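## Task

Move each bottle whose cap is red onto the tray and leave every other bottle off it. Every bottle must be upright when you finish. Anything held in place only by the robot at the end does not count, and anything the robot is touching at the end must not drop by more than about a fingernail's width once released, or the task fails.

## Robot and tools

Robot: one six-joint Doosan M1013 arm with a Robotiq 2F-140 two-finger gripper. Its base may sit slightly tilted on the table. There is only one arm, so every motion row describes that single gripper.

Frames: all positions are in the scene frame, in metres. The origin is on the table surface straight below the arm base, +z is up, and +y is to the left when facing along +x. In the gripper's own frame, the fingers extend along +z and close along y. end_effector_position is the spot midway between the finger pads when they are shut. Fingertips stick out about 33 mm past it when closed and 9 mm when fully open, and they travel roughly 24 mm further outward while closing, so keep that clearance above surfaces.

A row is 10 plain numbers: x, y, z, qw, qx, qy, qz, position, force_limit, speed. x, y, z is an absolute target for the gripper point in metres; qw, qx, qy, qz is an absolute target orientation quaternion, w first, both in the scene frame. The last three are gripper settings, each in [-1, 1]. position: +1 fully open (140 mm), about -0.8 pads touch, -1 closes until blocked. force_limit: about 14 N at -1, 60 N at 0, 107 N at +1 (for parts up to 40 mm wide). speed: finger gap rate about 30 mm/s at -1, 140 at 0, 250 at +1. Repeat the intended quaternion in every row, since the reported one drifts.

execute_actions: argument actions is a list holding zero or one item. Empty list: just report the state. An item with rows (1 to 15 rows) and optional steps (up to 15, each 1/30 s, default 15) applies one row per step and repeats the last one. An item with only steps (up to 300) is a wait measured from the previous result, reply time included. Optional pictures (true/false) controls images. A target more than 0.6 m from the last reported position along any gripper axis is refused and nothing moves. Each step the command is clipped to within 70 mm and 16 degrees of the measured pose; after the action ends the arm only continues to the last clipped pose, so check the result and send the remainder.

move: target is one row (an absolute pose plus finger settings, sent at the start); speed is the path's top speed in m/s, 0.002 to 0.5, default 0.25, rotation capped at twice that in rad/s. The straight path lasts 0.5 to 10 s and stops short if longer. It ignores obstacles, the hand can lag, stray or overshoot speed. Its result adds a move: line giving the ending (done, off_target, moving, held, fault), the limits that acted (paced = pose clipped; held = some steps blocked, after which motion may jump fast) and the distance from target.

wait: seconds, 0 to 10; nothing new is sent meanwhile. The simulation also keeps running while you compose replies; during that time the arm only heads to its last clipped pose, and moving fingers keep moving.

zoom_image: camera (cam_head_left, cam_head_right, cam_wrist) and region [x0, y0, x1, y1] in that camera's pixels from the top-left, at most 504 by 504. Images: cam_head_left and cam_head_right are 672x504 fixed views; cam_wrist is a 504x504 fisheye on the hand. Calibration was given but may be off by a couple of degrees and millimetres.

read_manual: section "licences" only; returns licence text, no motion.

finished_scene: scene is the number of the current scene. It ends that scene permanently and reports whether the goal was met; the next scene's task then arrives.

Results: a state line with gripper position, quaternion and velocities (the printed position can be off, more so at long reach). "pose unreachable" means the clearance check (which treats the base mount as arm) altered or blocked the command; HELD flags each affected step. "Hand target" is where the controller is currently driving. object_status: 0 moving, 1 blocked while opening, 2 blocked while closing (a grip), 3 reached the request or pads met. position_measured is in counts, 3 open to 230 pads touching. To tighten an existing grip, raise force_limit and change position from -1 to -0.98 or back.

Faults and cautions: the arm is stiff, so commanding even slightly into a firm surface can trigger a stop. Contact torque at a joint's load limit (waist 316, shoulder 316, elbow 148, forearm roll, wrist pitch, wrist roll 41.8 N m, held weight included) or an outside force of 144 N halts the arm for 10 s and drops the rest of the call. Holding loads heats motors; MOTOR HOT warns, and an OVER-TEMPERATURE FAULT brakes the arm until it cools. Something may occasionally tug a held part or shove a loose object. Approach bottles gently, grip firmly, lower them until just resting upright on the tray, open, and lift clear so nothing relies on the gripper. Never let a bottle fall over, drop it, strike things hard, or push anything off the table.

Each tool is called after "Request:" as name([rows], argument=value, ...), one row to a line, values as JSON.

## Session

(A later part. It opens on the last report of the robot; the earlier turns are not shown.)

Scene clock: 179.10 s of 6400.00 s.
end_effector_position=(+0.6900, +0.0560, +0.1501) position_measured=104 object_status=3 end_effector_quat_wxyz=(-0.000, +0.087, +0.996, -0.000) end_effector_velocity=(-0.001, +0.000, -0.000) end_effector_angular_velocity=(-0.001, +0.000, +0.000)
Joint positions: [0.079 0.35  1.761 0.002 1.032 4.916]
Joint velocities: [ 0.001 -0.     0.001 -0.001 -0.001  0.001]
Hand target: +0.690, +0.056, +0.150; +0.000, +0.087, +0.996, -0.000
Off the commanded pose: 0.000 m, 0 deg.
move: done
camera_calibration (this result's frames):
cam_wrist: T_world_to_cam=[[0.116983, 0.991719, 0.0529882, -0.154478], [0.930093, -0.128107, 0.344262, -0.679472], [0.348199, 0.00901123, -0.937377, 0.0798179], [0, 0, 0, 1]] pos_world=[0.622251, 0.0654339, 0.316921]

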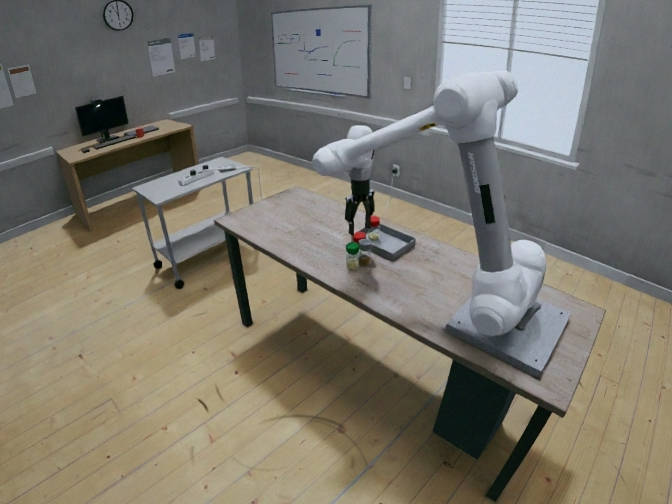

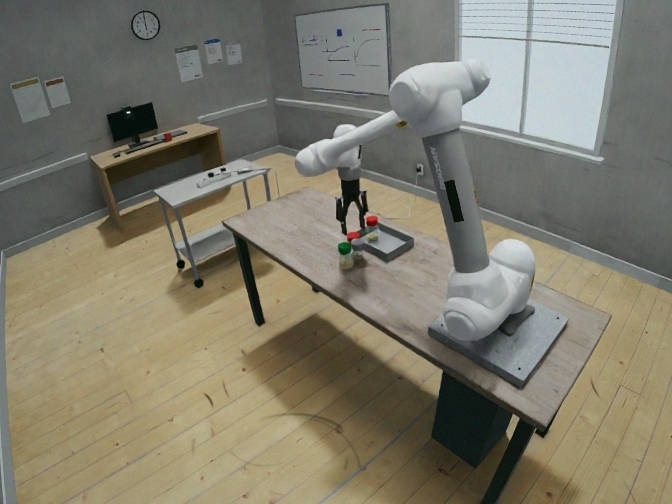

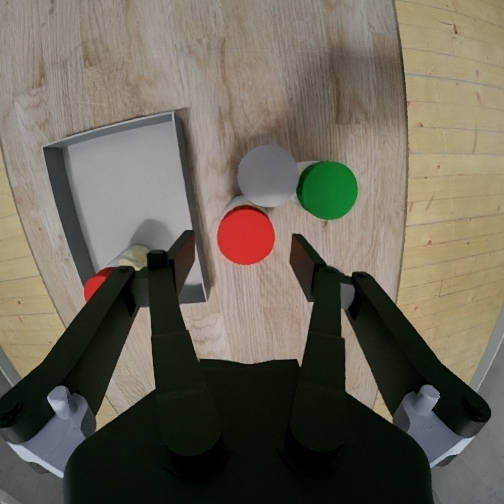

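Request:
move(target=[0.6905, 0.0588, 0.08, 0, 0.08716, 0.99619, 0, 0.2, 0.2, -0.5], speed=0.09)

Request:
move(target=[0.6905, 0.0588, 0.08, 0, 0.08716, 0.99619, 0, -1, 0.2, -0.4], speed=0.05)

Request:
move(target=[0.6915, 0.058, 0.155, 0, 0.08716, 0.99619, 0, -1, 0.2, -0.4], speed=0.12)

Request:
move(target=[0.64, -0.095, 0.155, 0, 0.08716, 0.99619, 0, -1, 0.2, -0.4], speed=0.18)

Request:
move(target=[0.64, -0.095, 0.093, 0, 0.08716, 0.99619, 0, -1, 0.2, -0.4], speed=0.1)

Scene clock: 196.77 s of 6400.00 s.
end_effector_position=(+0.6904, +0.0588, +0.0800) position_measured=104 object_status=3 end_effector_quat_wxyz=(+0.000, +0.087, +0.996, +0.000) end_effector_velocity=(+0.001, -0.001, -0.000) end_effector_angular_velocity=(-0.000, -0.001, -0.000)
Joint positions: [0.083 0.416 1.814 0.002 0.913 4.92 ]
Joint velocities: [-0.001  0.001 -0.001 -0.001 -0.001 -0.   ]
Hand target: +0.690, +0.059, +0.080; +0.000, +0.087, +0.996, -0.000
Off the commanded pose: 0.000 m, 0 deg.
After step 90, 13.57 s passed at rest.
move: done
camera_calibration (this result's frames):
cam_wrist: T_world_to_cam=[[0.116957, 0.991717, 0.0530965, -0.153587], [0.93008, -0.128122, 0.34429, -0.655397], [0.348241, 0.0091167, -0.937361, 0.0139653], [0, 0, 0, 1]] pos_world=[0.622671, 0.0682165, 0.246892]

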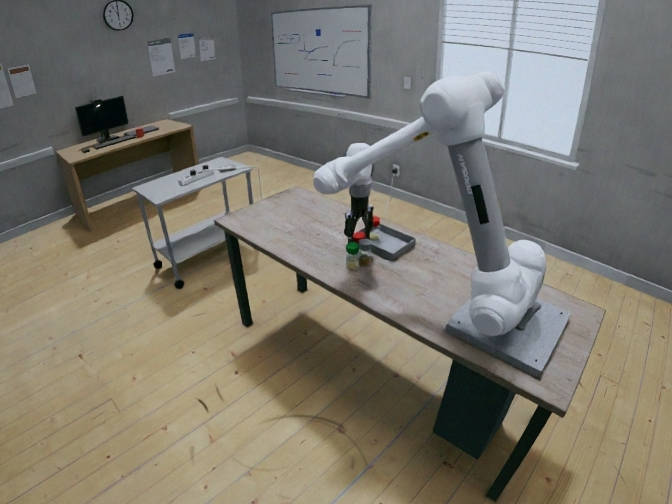

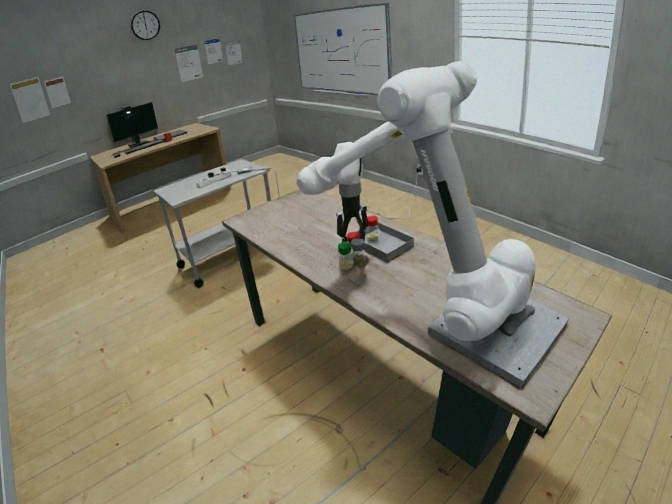

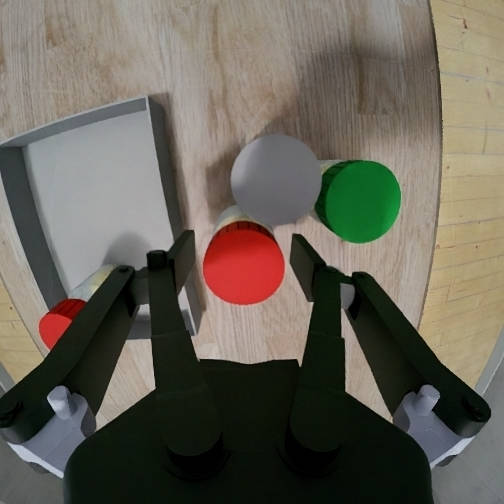

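Scene clock: 197.47 s of 6400.00 s.
end_effector_position=(+0.6905, +0.0588, +0.0800) position_measured=151 object_status=2 end_effector_quat_wxyz=(+0.000, +0.087, +0.996, +0.000) end_effector_velocity=(+0.001, -0.000, -0.000) end_effector_angular_velocity=(-0.000, -0.002, -0.000)
Joint positions: [0.083 0.416 1.814 0.002 0.913 4.92 ]
Joint velocities: [-0.     0.    -0.001 -0.001 -0.001  0.   ]
Hand target: +0.690, +0.059, +0.080; +0.000, +0.087, +0.996, +0.000
Off the commanded pose: 0.000 m, 0 deg.
move: done
camera_calibration (this result's frames):
cam_wrist: T_world_to_cam=[[0.116953, 0.991716, 0.0531071, -0.153601], [0.930056, -0.128122, 0.344355, -0.655478], [0.348307, 0.00911916, -0.937336, 0.0138792], [0, 0, 0, 1]] pos_world=[0.622761, 0.0682209, 0.246884]

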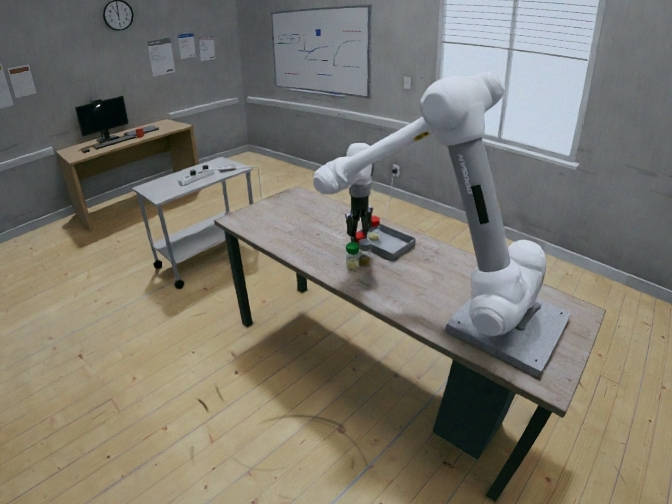

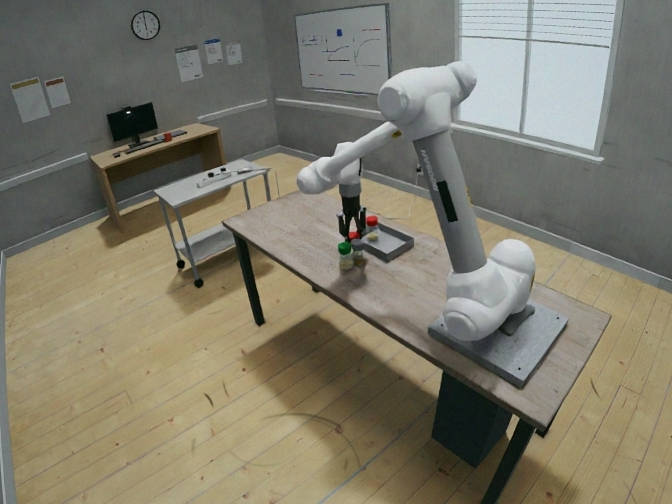

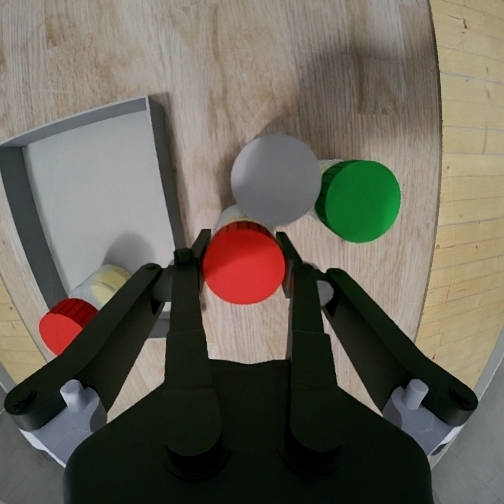

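Scene clock: 198.43 s of 6400.00 s.
end_effector_position=(+0.6916, +0.0580, +0.1550) position_measured=152 object_status=2 end_effector_quat_wxyz=(-0.000, +0.087, +0.996, -0.000) end_effector_velocity=(+0.000, +0.001, +0.001) end_effector_angular_velocity=(+0.001, -0.000, +0.000)
Joint positions: [0.081 0.348 1.753 0.002 1.041 4.919]
Joint velocities: [ 0.001 -0.001 -0.001  0.001  0.001 -0.   ]
Hand target: +0.692, +0.058, +0.155; +0.000, +0.087, +0.996, +0.000
Off the commanded pose: 0.000 m, 0 deg.
move: done
camera_calibration (this result's frames):
cam_wrist: T_world_to_cam=[[0.116953, 0.991719, 0.0530698, -0.156899], [0.930107, -0.128107, 0.344223, -0.682387], [0.348171, 0.00910279, -0.937387, 0.0838384], [0, 0, 0, 1]] pos_world=[0.623852, 0.0674175, 0.321809]

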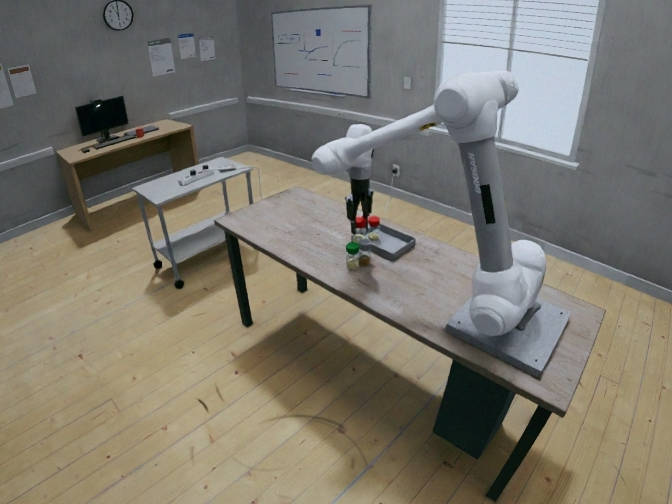

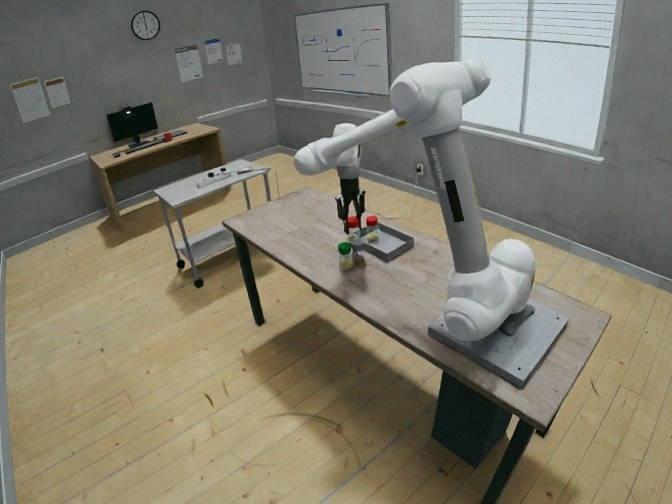

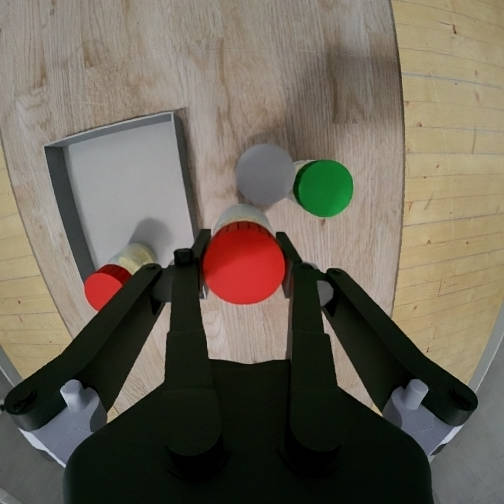

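Scene clock: 199.73 s of 6400.00 s.
end_effector_position=(+0.6400, -0.0950, +0.1551) position_measured=152 object_status=2 end_effector_quat_wxyz=(-0.000, +0.087, +0.996, +0.000) end_effector_velocity=(-0.000, -0.001, +0.001) end_effector_angular_velocity=(-0.000, -0.001, -0.001)
Joint positions: [-0.153  0.282  1.847  0.002  1.015  4.684]
Joint velocities: [-0.001 -0.001 -0.    -0.     0.    -0.001]
Hand target: +0.640, -0.095, +0.155; -0.000, +0.087, +0.996, +0.000
Off the commanded pose: 0.000 m, 0 deg.
move: done
camera_calibration (this result's frames):
cam_wrist: T_world_to_cam=[[0.116917, 0.991716, 0.0531978, 0.000898868], [0.930095, -0.128119, 0.344251, -0.654081], [0.348215, 0.00923004, -0.937369, 0.10327], [0, 0, 0, 1]] pos_world=[0.572292, -0.0856448, 0.321923]

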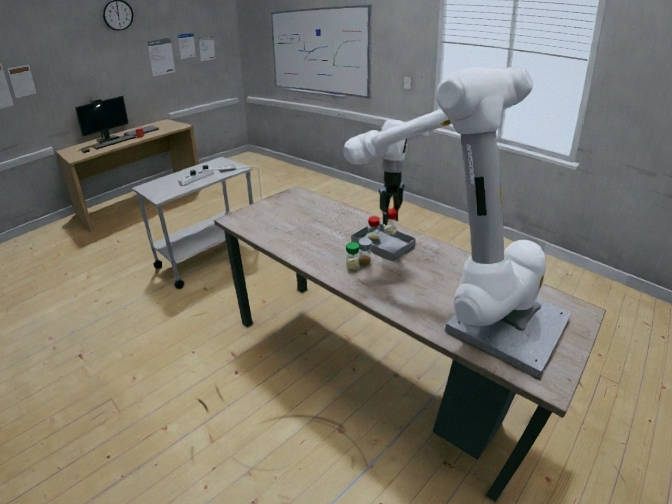

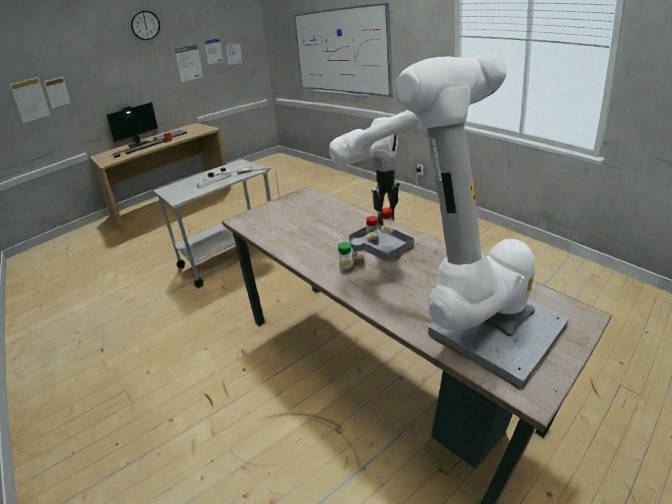

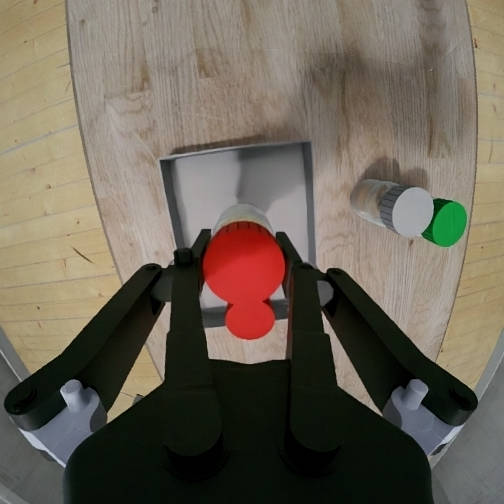

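Scene clock: 200.67 s of 6400.00 s.
end_effector_position=(+0.6399, -0.0950, +0.0930) position_measured=152 object_status=2 end_effector_quat_wxyz=(+0.000, +0.087, +0.996, -0.000) end_effector_velocity=(+0.000, -0.000, -0.000) end_effector_angular_velocity=(+0.000, +0.000, +0.000)
Joint positions: [-0.153  0.342  1.897  0.002  0.904  4.684]
Joint velocities: [-0.     0.001 -0.001  0.     0.    -0.001]
Hand target: +0.640, -0.095, +0.093; -0.000, +0.087, +0.996, +0.000
Off the commanded pose: 0.000 m, 0 deg.
move: done
camera_calibration (this result's frames):
cam_wrist: T_world_to_cam=[[0.116948, 0.991719, 0.0530648, 0.00416284], [0.930082, -0.128102, 0.344294, -0.632621], [0.34824, 0.00909012, -0.937361, 0.0451381], [0, 0, 0, 1]] pos_world=[0.572183, -0.0855787, 0.259897]

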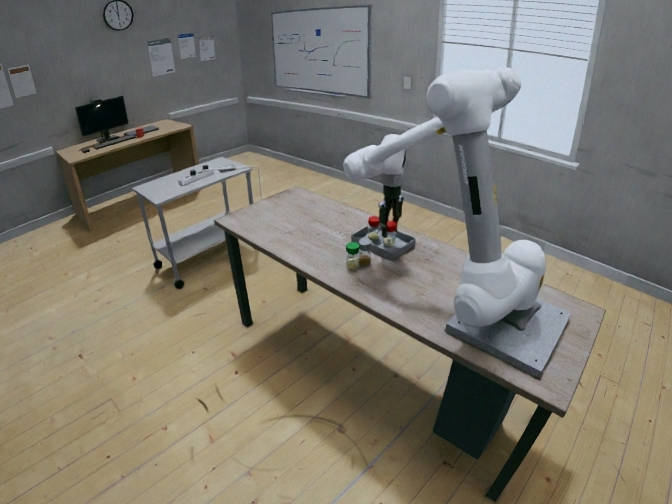

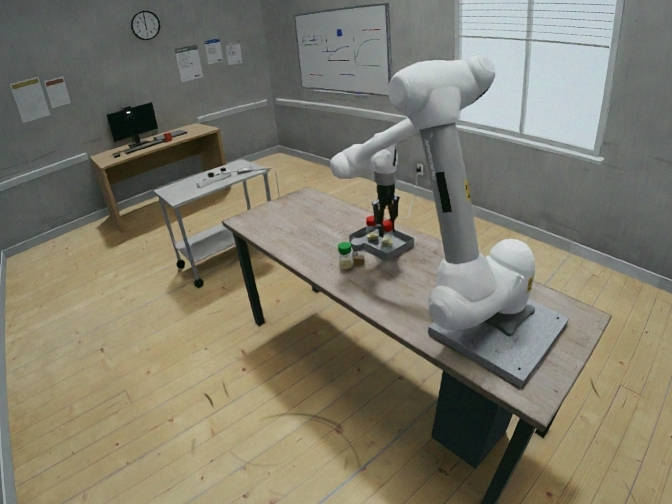

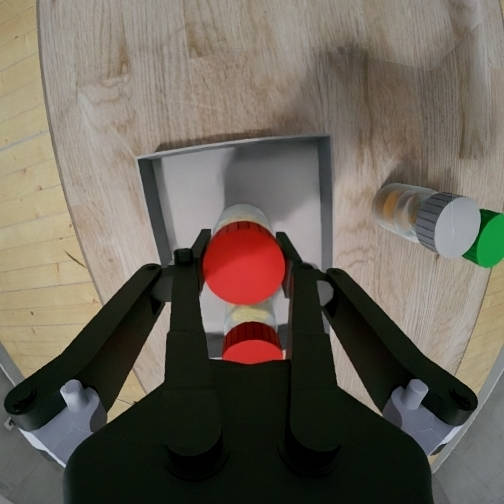

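Request:
move(target=[0.64, -0.095, 0.0838, 0, 0.08716, 0.99619, 0, -1, 0.2, -0.4], speed=0.015)

Request:
move(target=[0.64, -0.095, 0.0838, 0, 0.08716, 0.99619, 0, 0.2, 0.2, -0.5], speed=0.015)

Request:
move(target=[0.64, -0.095, 0.18, 0, 0.08716, 0.99619, 0, 0.2, 0.2, -0.5], speed=0.15)

Request:
zoom_image(camera="cam_head_left", region=[320, 190, 440, 290])

Scene clock: 210.13 s of 6400.00 s.
end_effector_position=(+0.6400, -0.0950, +0.0838) position_measured=152 object_status=2 end_effector_quat_wxyz=(+0.000, +0.087, +0.996, -0.000) end_effector_velocity=(+0.001, -0.000, +0.001) end_effector_angular_velocity=(-0.000, -0.002, +0.000)
Joint positions: [-0.153  0.352  1.904  0.002  0.887  4.684]
Joint velocities: [ 0.     0.    -0.001 -0.    -0.001 -0.   ]
Hand target: +0.640, -0.095, +0.084; -0.000, +0.087, +0.996, +0.000
Off the commanded pose: 0.000 m, 0 deg.
After step 90, 5.63 s passed at rest.
move: done
camera_calibration (this result's frames):
cam_wrist: T_world_to_cam=[[0.116974, 0.991715, 0.053085, 0.00462601], [0.930087, -0.128133, 0.344268, -0.629508], [0.348217, 0.0091034, -0.93737, 0.0364886], [0, 0, 0, 1]] pos_world=[0.57225, -0.0855805, 0.250677]

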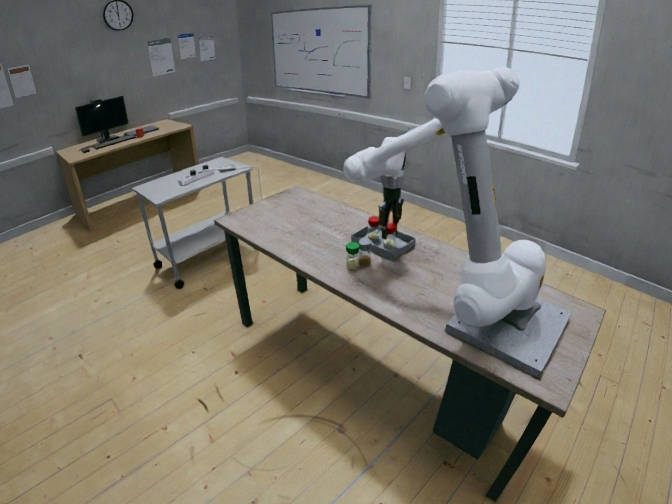

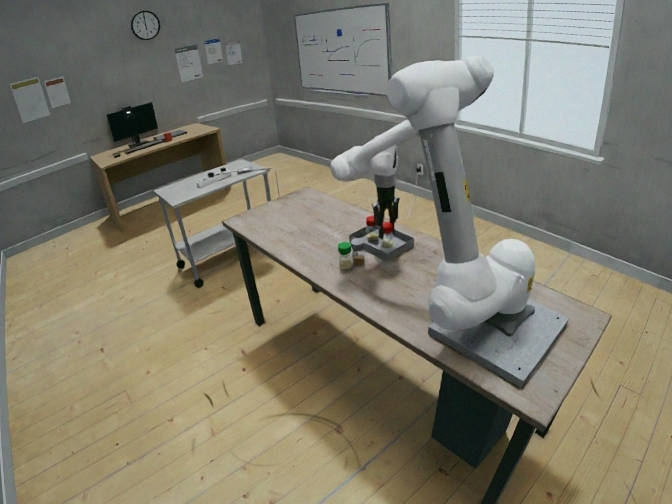

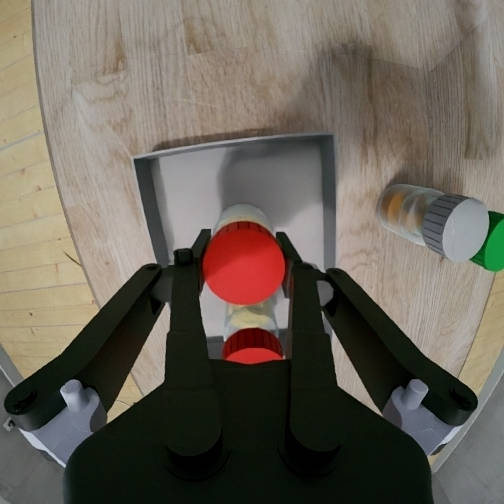

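Scene clock: 210.83 s of 6400.00 s.
end_effector_position=(+0.6400, -0.0950, +0.0838) position_measured=104 object_status=3 end_effector_quat_wxyz=(-0.000, +0.087, +0.996, +0.000) end_effector_velocity=(+0.001, +0.000, +0.001) end_effector_angular_velocity=(-0.000, -0.002, +0.000)
Joint positions: [-0.153  0.352  1.904  0.002  0.887  4.684]
Joint velocities: [ 0.     0.    -0.001  0.    -0.     0.   ]
Hand target: +0.640, -0.095, +0.084; +0.000, +0.087, +0.996, -0.000
Off the commanded pose: 0.000 m, 0 deg.
move: done
camera_calibration (this result's frames):
cam_wrist: T_world_to_cam=[[0.116976, 0.991715, 0.0530914, 0.00462248], [0.930098, -0.128137, 0.344238, -0.629498], [0.348188, 0.00911259, -0.93738, 0.0364836], [0, 0, 0, 1]] pos_world=[0.572251, -0.0855786, 0.25065]

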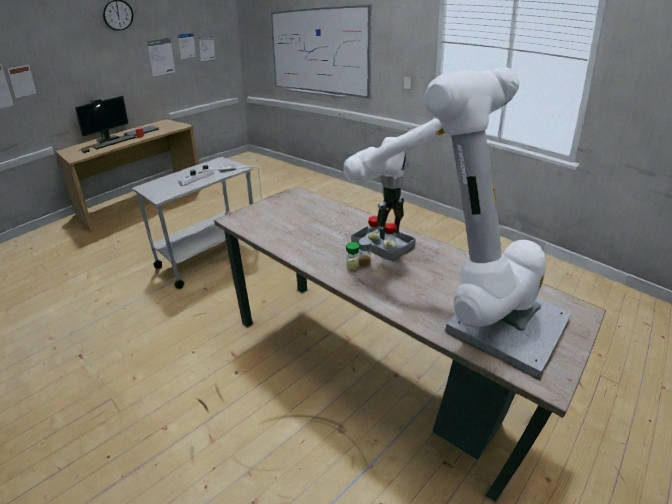

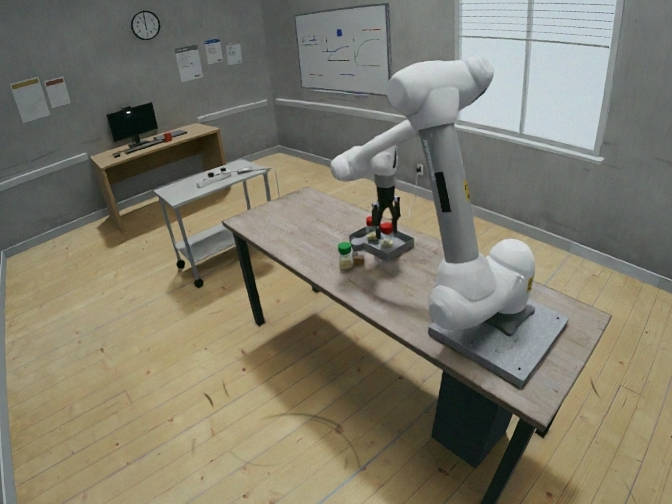

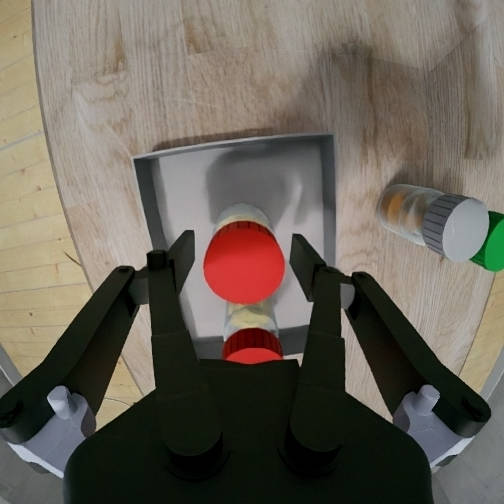

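Scene clock: 211.83 s of 6400.00 s.
end_effector_position=(+0.6401, -0.0950, +0.1799) position_measured=104 object_status=3 end_effector_quat_wxyz=(-0.000, +0.087, +0.996, -0.000) end_effector_velocity=(-0.001, -0.000, +0.000) end_effector_angular_velocity=(-0.000, +0.002, -0.000)
Joint positions: [-0.153  0.261  1.823  0.002  1.059  4.684]
Joint velocities: [-0.    -0.001  0.    -0.001  0.002 -0.   ]
Hand target: +0.640, -0.095, +0.180; +0.000, +0.087, +0.996, -0.000
Off the commanded pose: 0.000 m, 0 deg.
move: done
camera_calibration (this result's frames):
cam_wrist: T_world_to_cam=[[0.11694, 0.99172, 0.0530764, -0.000447919], [0.930111, -0.128098, 0.344215, -0.662716], [0.348163, 0.00911449, -0.93739, 0.126591], [0, 0, 0, 1]] pos_world=[0.572378, -0.085602, 0.346805]

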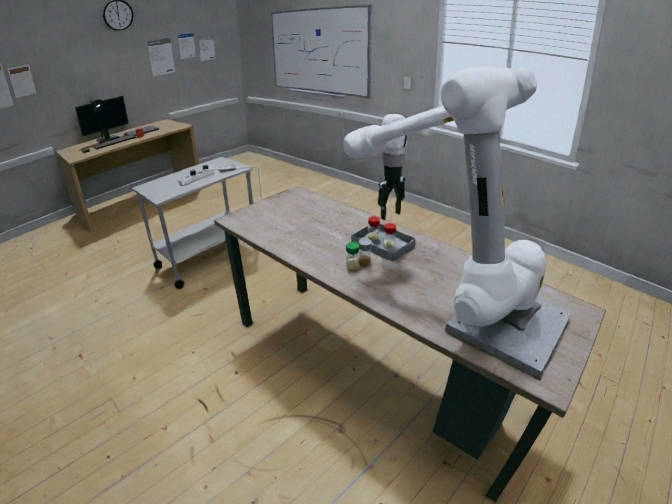

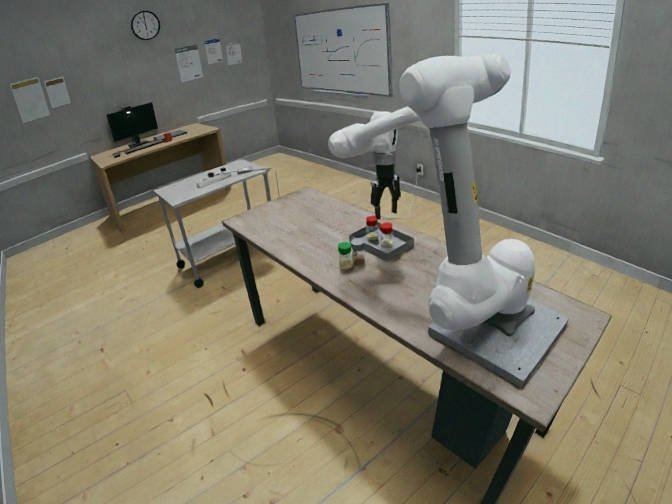

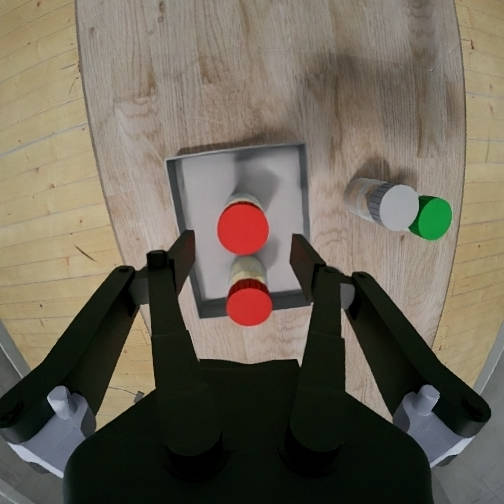

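Region (320, 190, 440, 290) of cam_head_left's 672x504 image, scaled by 4.200, with more detail than that image has.

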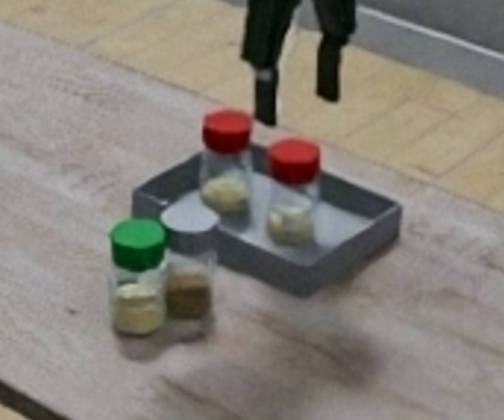

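Request:
execute_actions(actions=[])

Scene clock: 220.53 s of 6400.00 s.
end_effector_position=(+0.6401, -0.0950, +0.1800) position_measured=104 object_status=3 end_effector_quat_wxyz=(+0.000, +0.087, +0.996, -0.000) end_effector_velocity=(+0.000, -0.000, +0.000) end_effector_angular_velocity=(-0.000, +0.000, +0.001)
Joint positions: [-0.153  0.261  1.823  0.002  1.059  4.684]
Joint velocities: [-0.    -0.    -0.001 -0.     0.001 -0.001]
Hand target: +0.640, -0.095, +0.180; +0.000, +0.087, +0.996, -0.000
Off the commanded pose: 0.000 m, 0 deg.
Steps of this call (steps 1 to 90: nothing new was sent; then 5.70 s passed at rest). Readings (end_effector_position | what the end effector reports):
1: (+0.6401, -0.0950, +0.1800) | position_measured=104 object_status=3
2: (+0.6401, -0.0950, +0.1800) | position_measured=104 object_status=3
4: (+0.6401, -0.0950, +0.1800) | position_measured=104 object_status=3
8: (+0.6401, -0.0950, +0.1800) | position_measured=104 object_status=3
90: the state above
camera_calibration (this result's frames):
cam_wrist: T_world_to_cam=[[0.116959, 0.991717, 0.0530844, -0.000457981], [0.930092, -0.128119, 0.34426, -0.66275], [0.34821, 0.00910904, -0.937372, 0.12661], [0, 0, 0, 1]] pos_world=[0.572385, -0.0856097, 0.346863]

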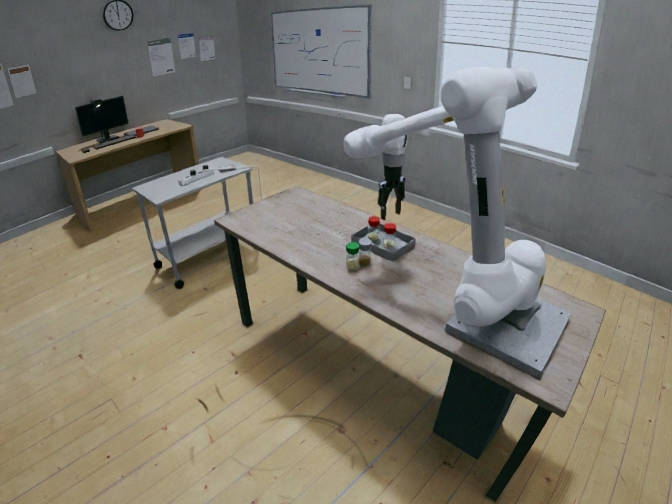

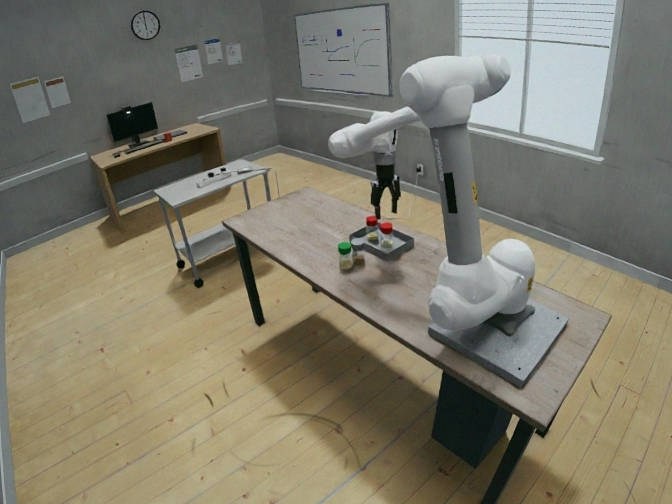

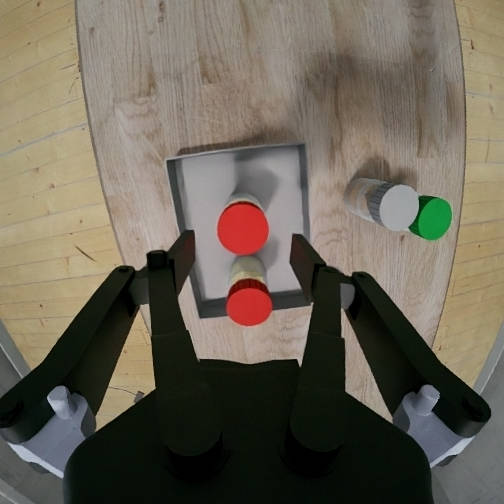

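Request:
zoom_image(camera="cam_head_right", region=[300, 190, 460, 290])

Region (300, 190, 460, 290) of cam_head_right's 672x504 image, scaled by 3.150, with more detail than that image has; it fills the top 315 rows of this view, and the rest is white.

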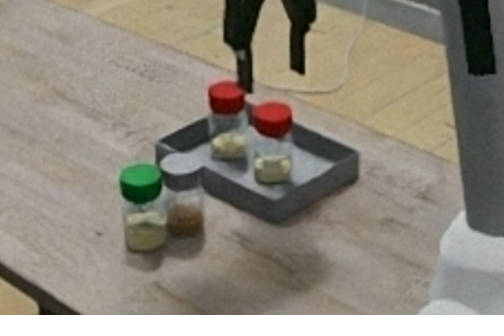

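Both red-capped bottles are standing on the tray. The green and grey ones are standing on the table, and the gripper isn't touching anything.

Request:
finished_scene(scene=2)

The scene is finished: the task was done.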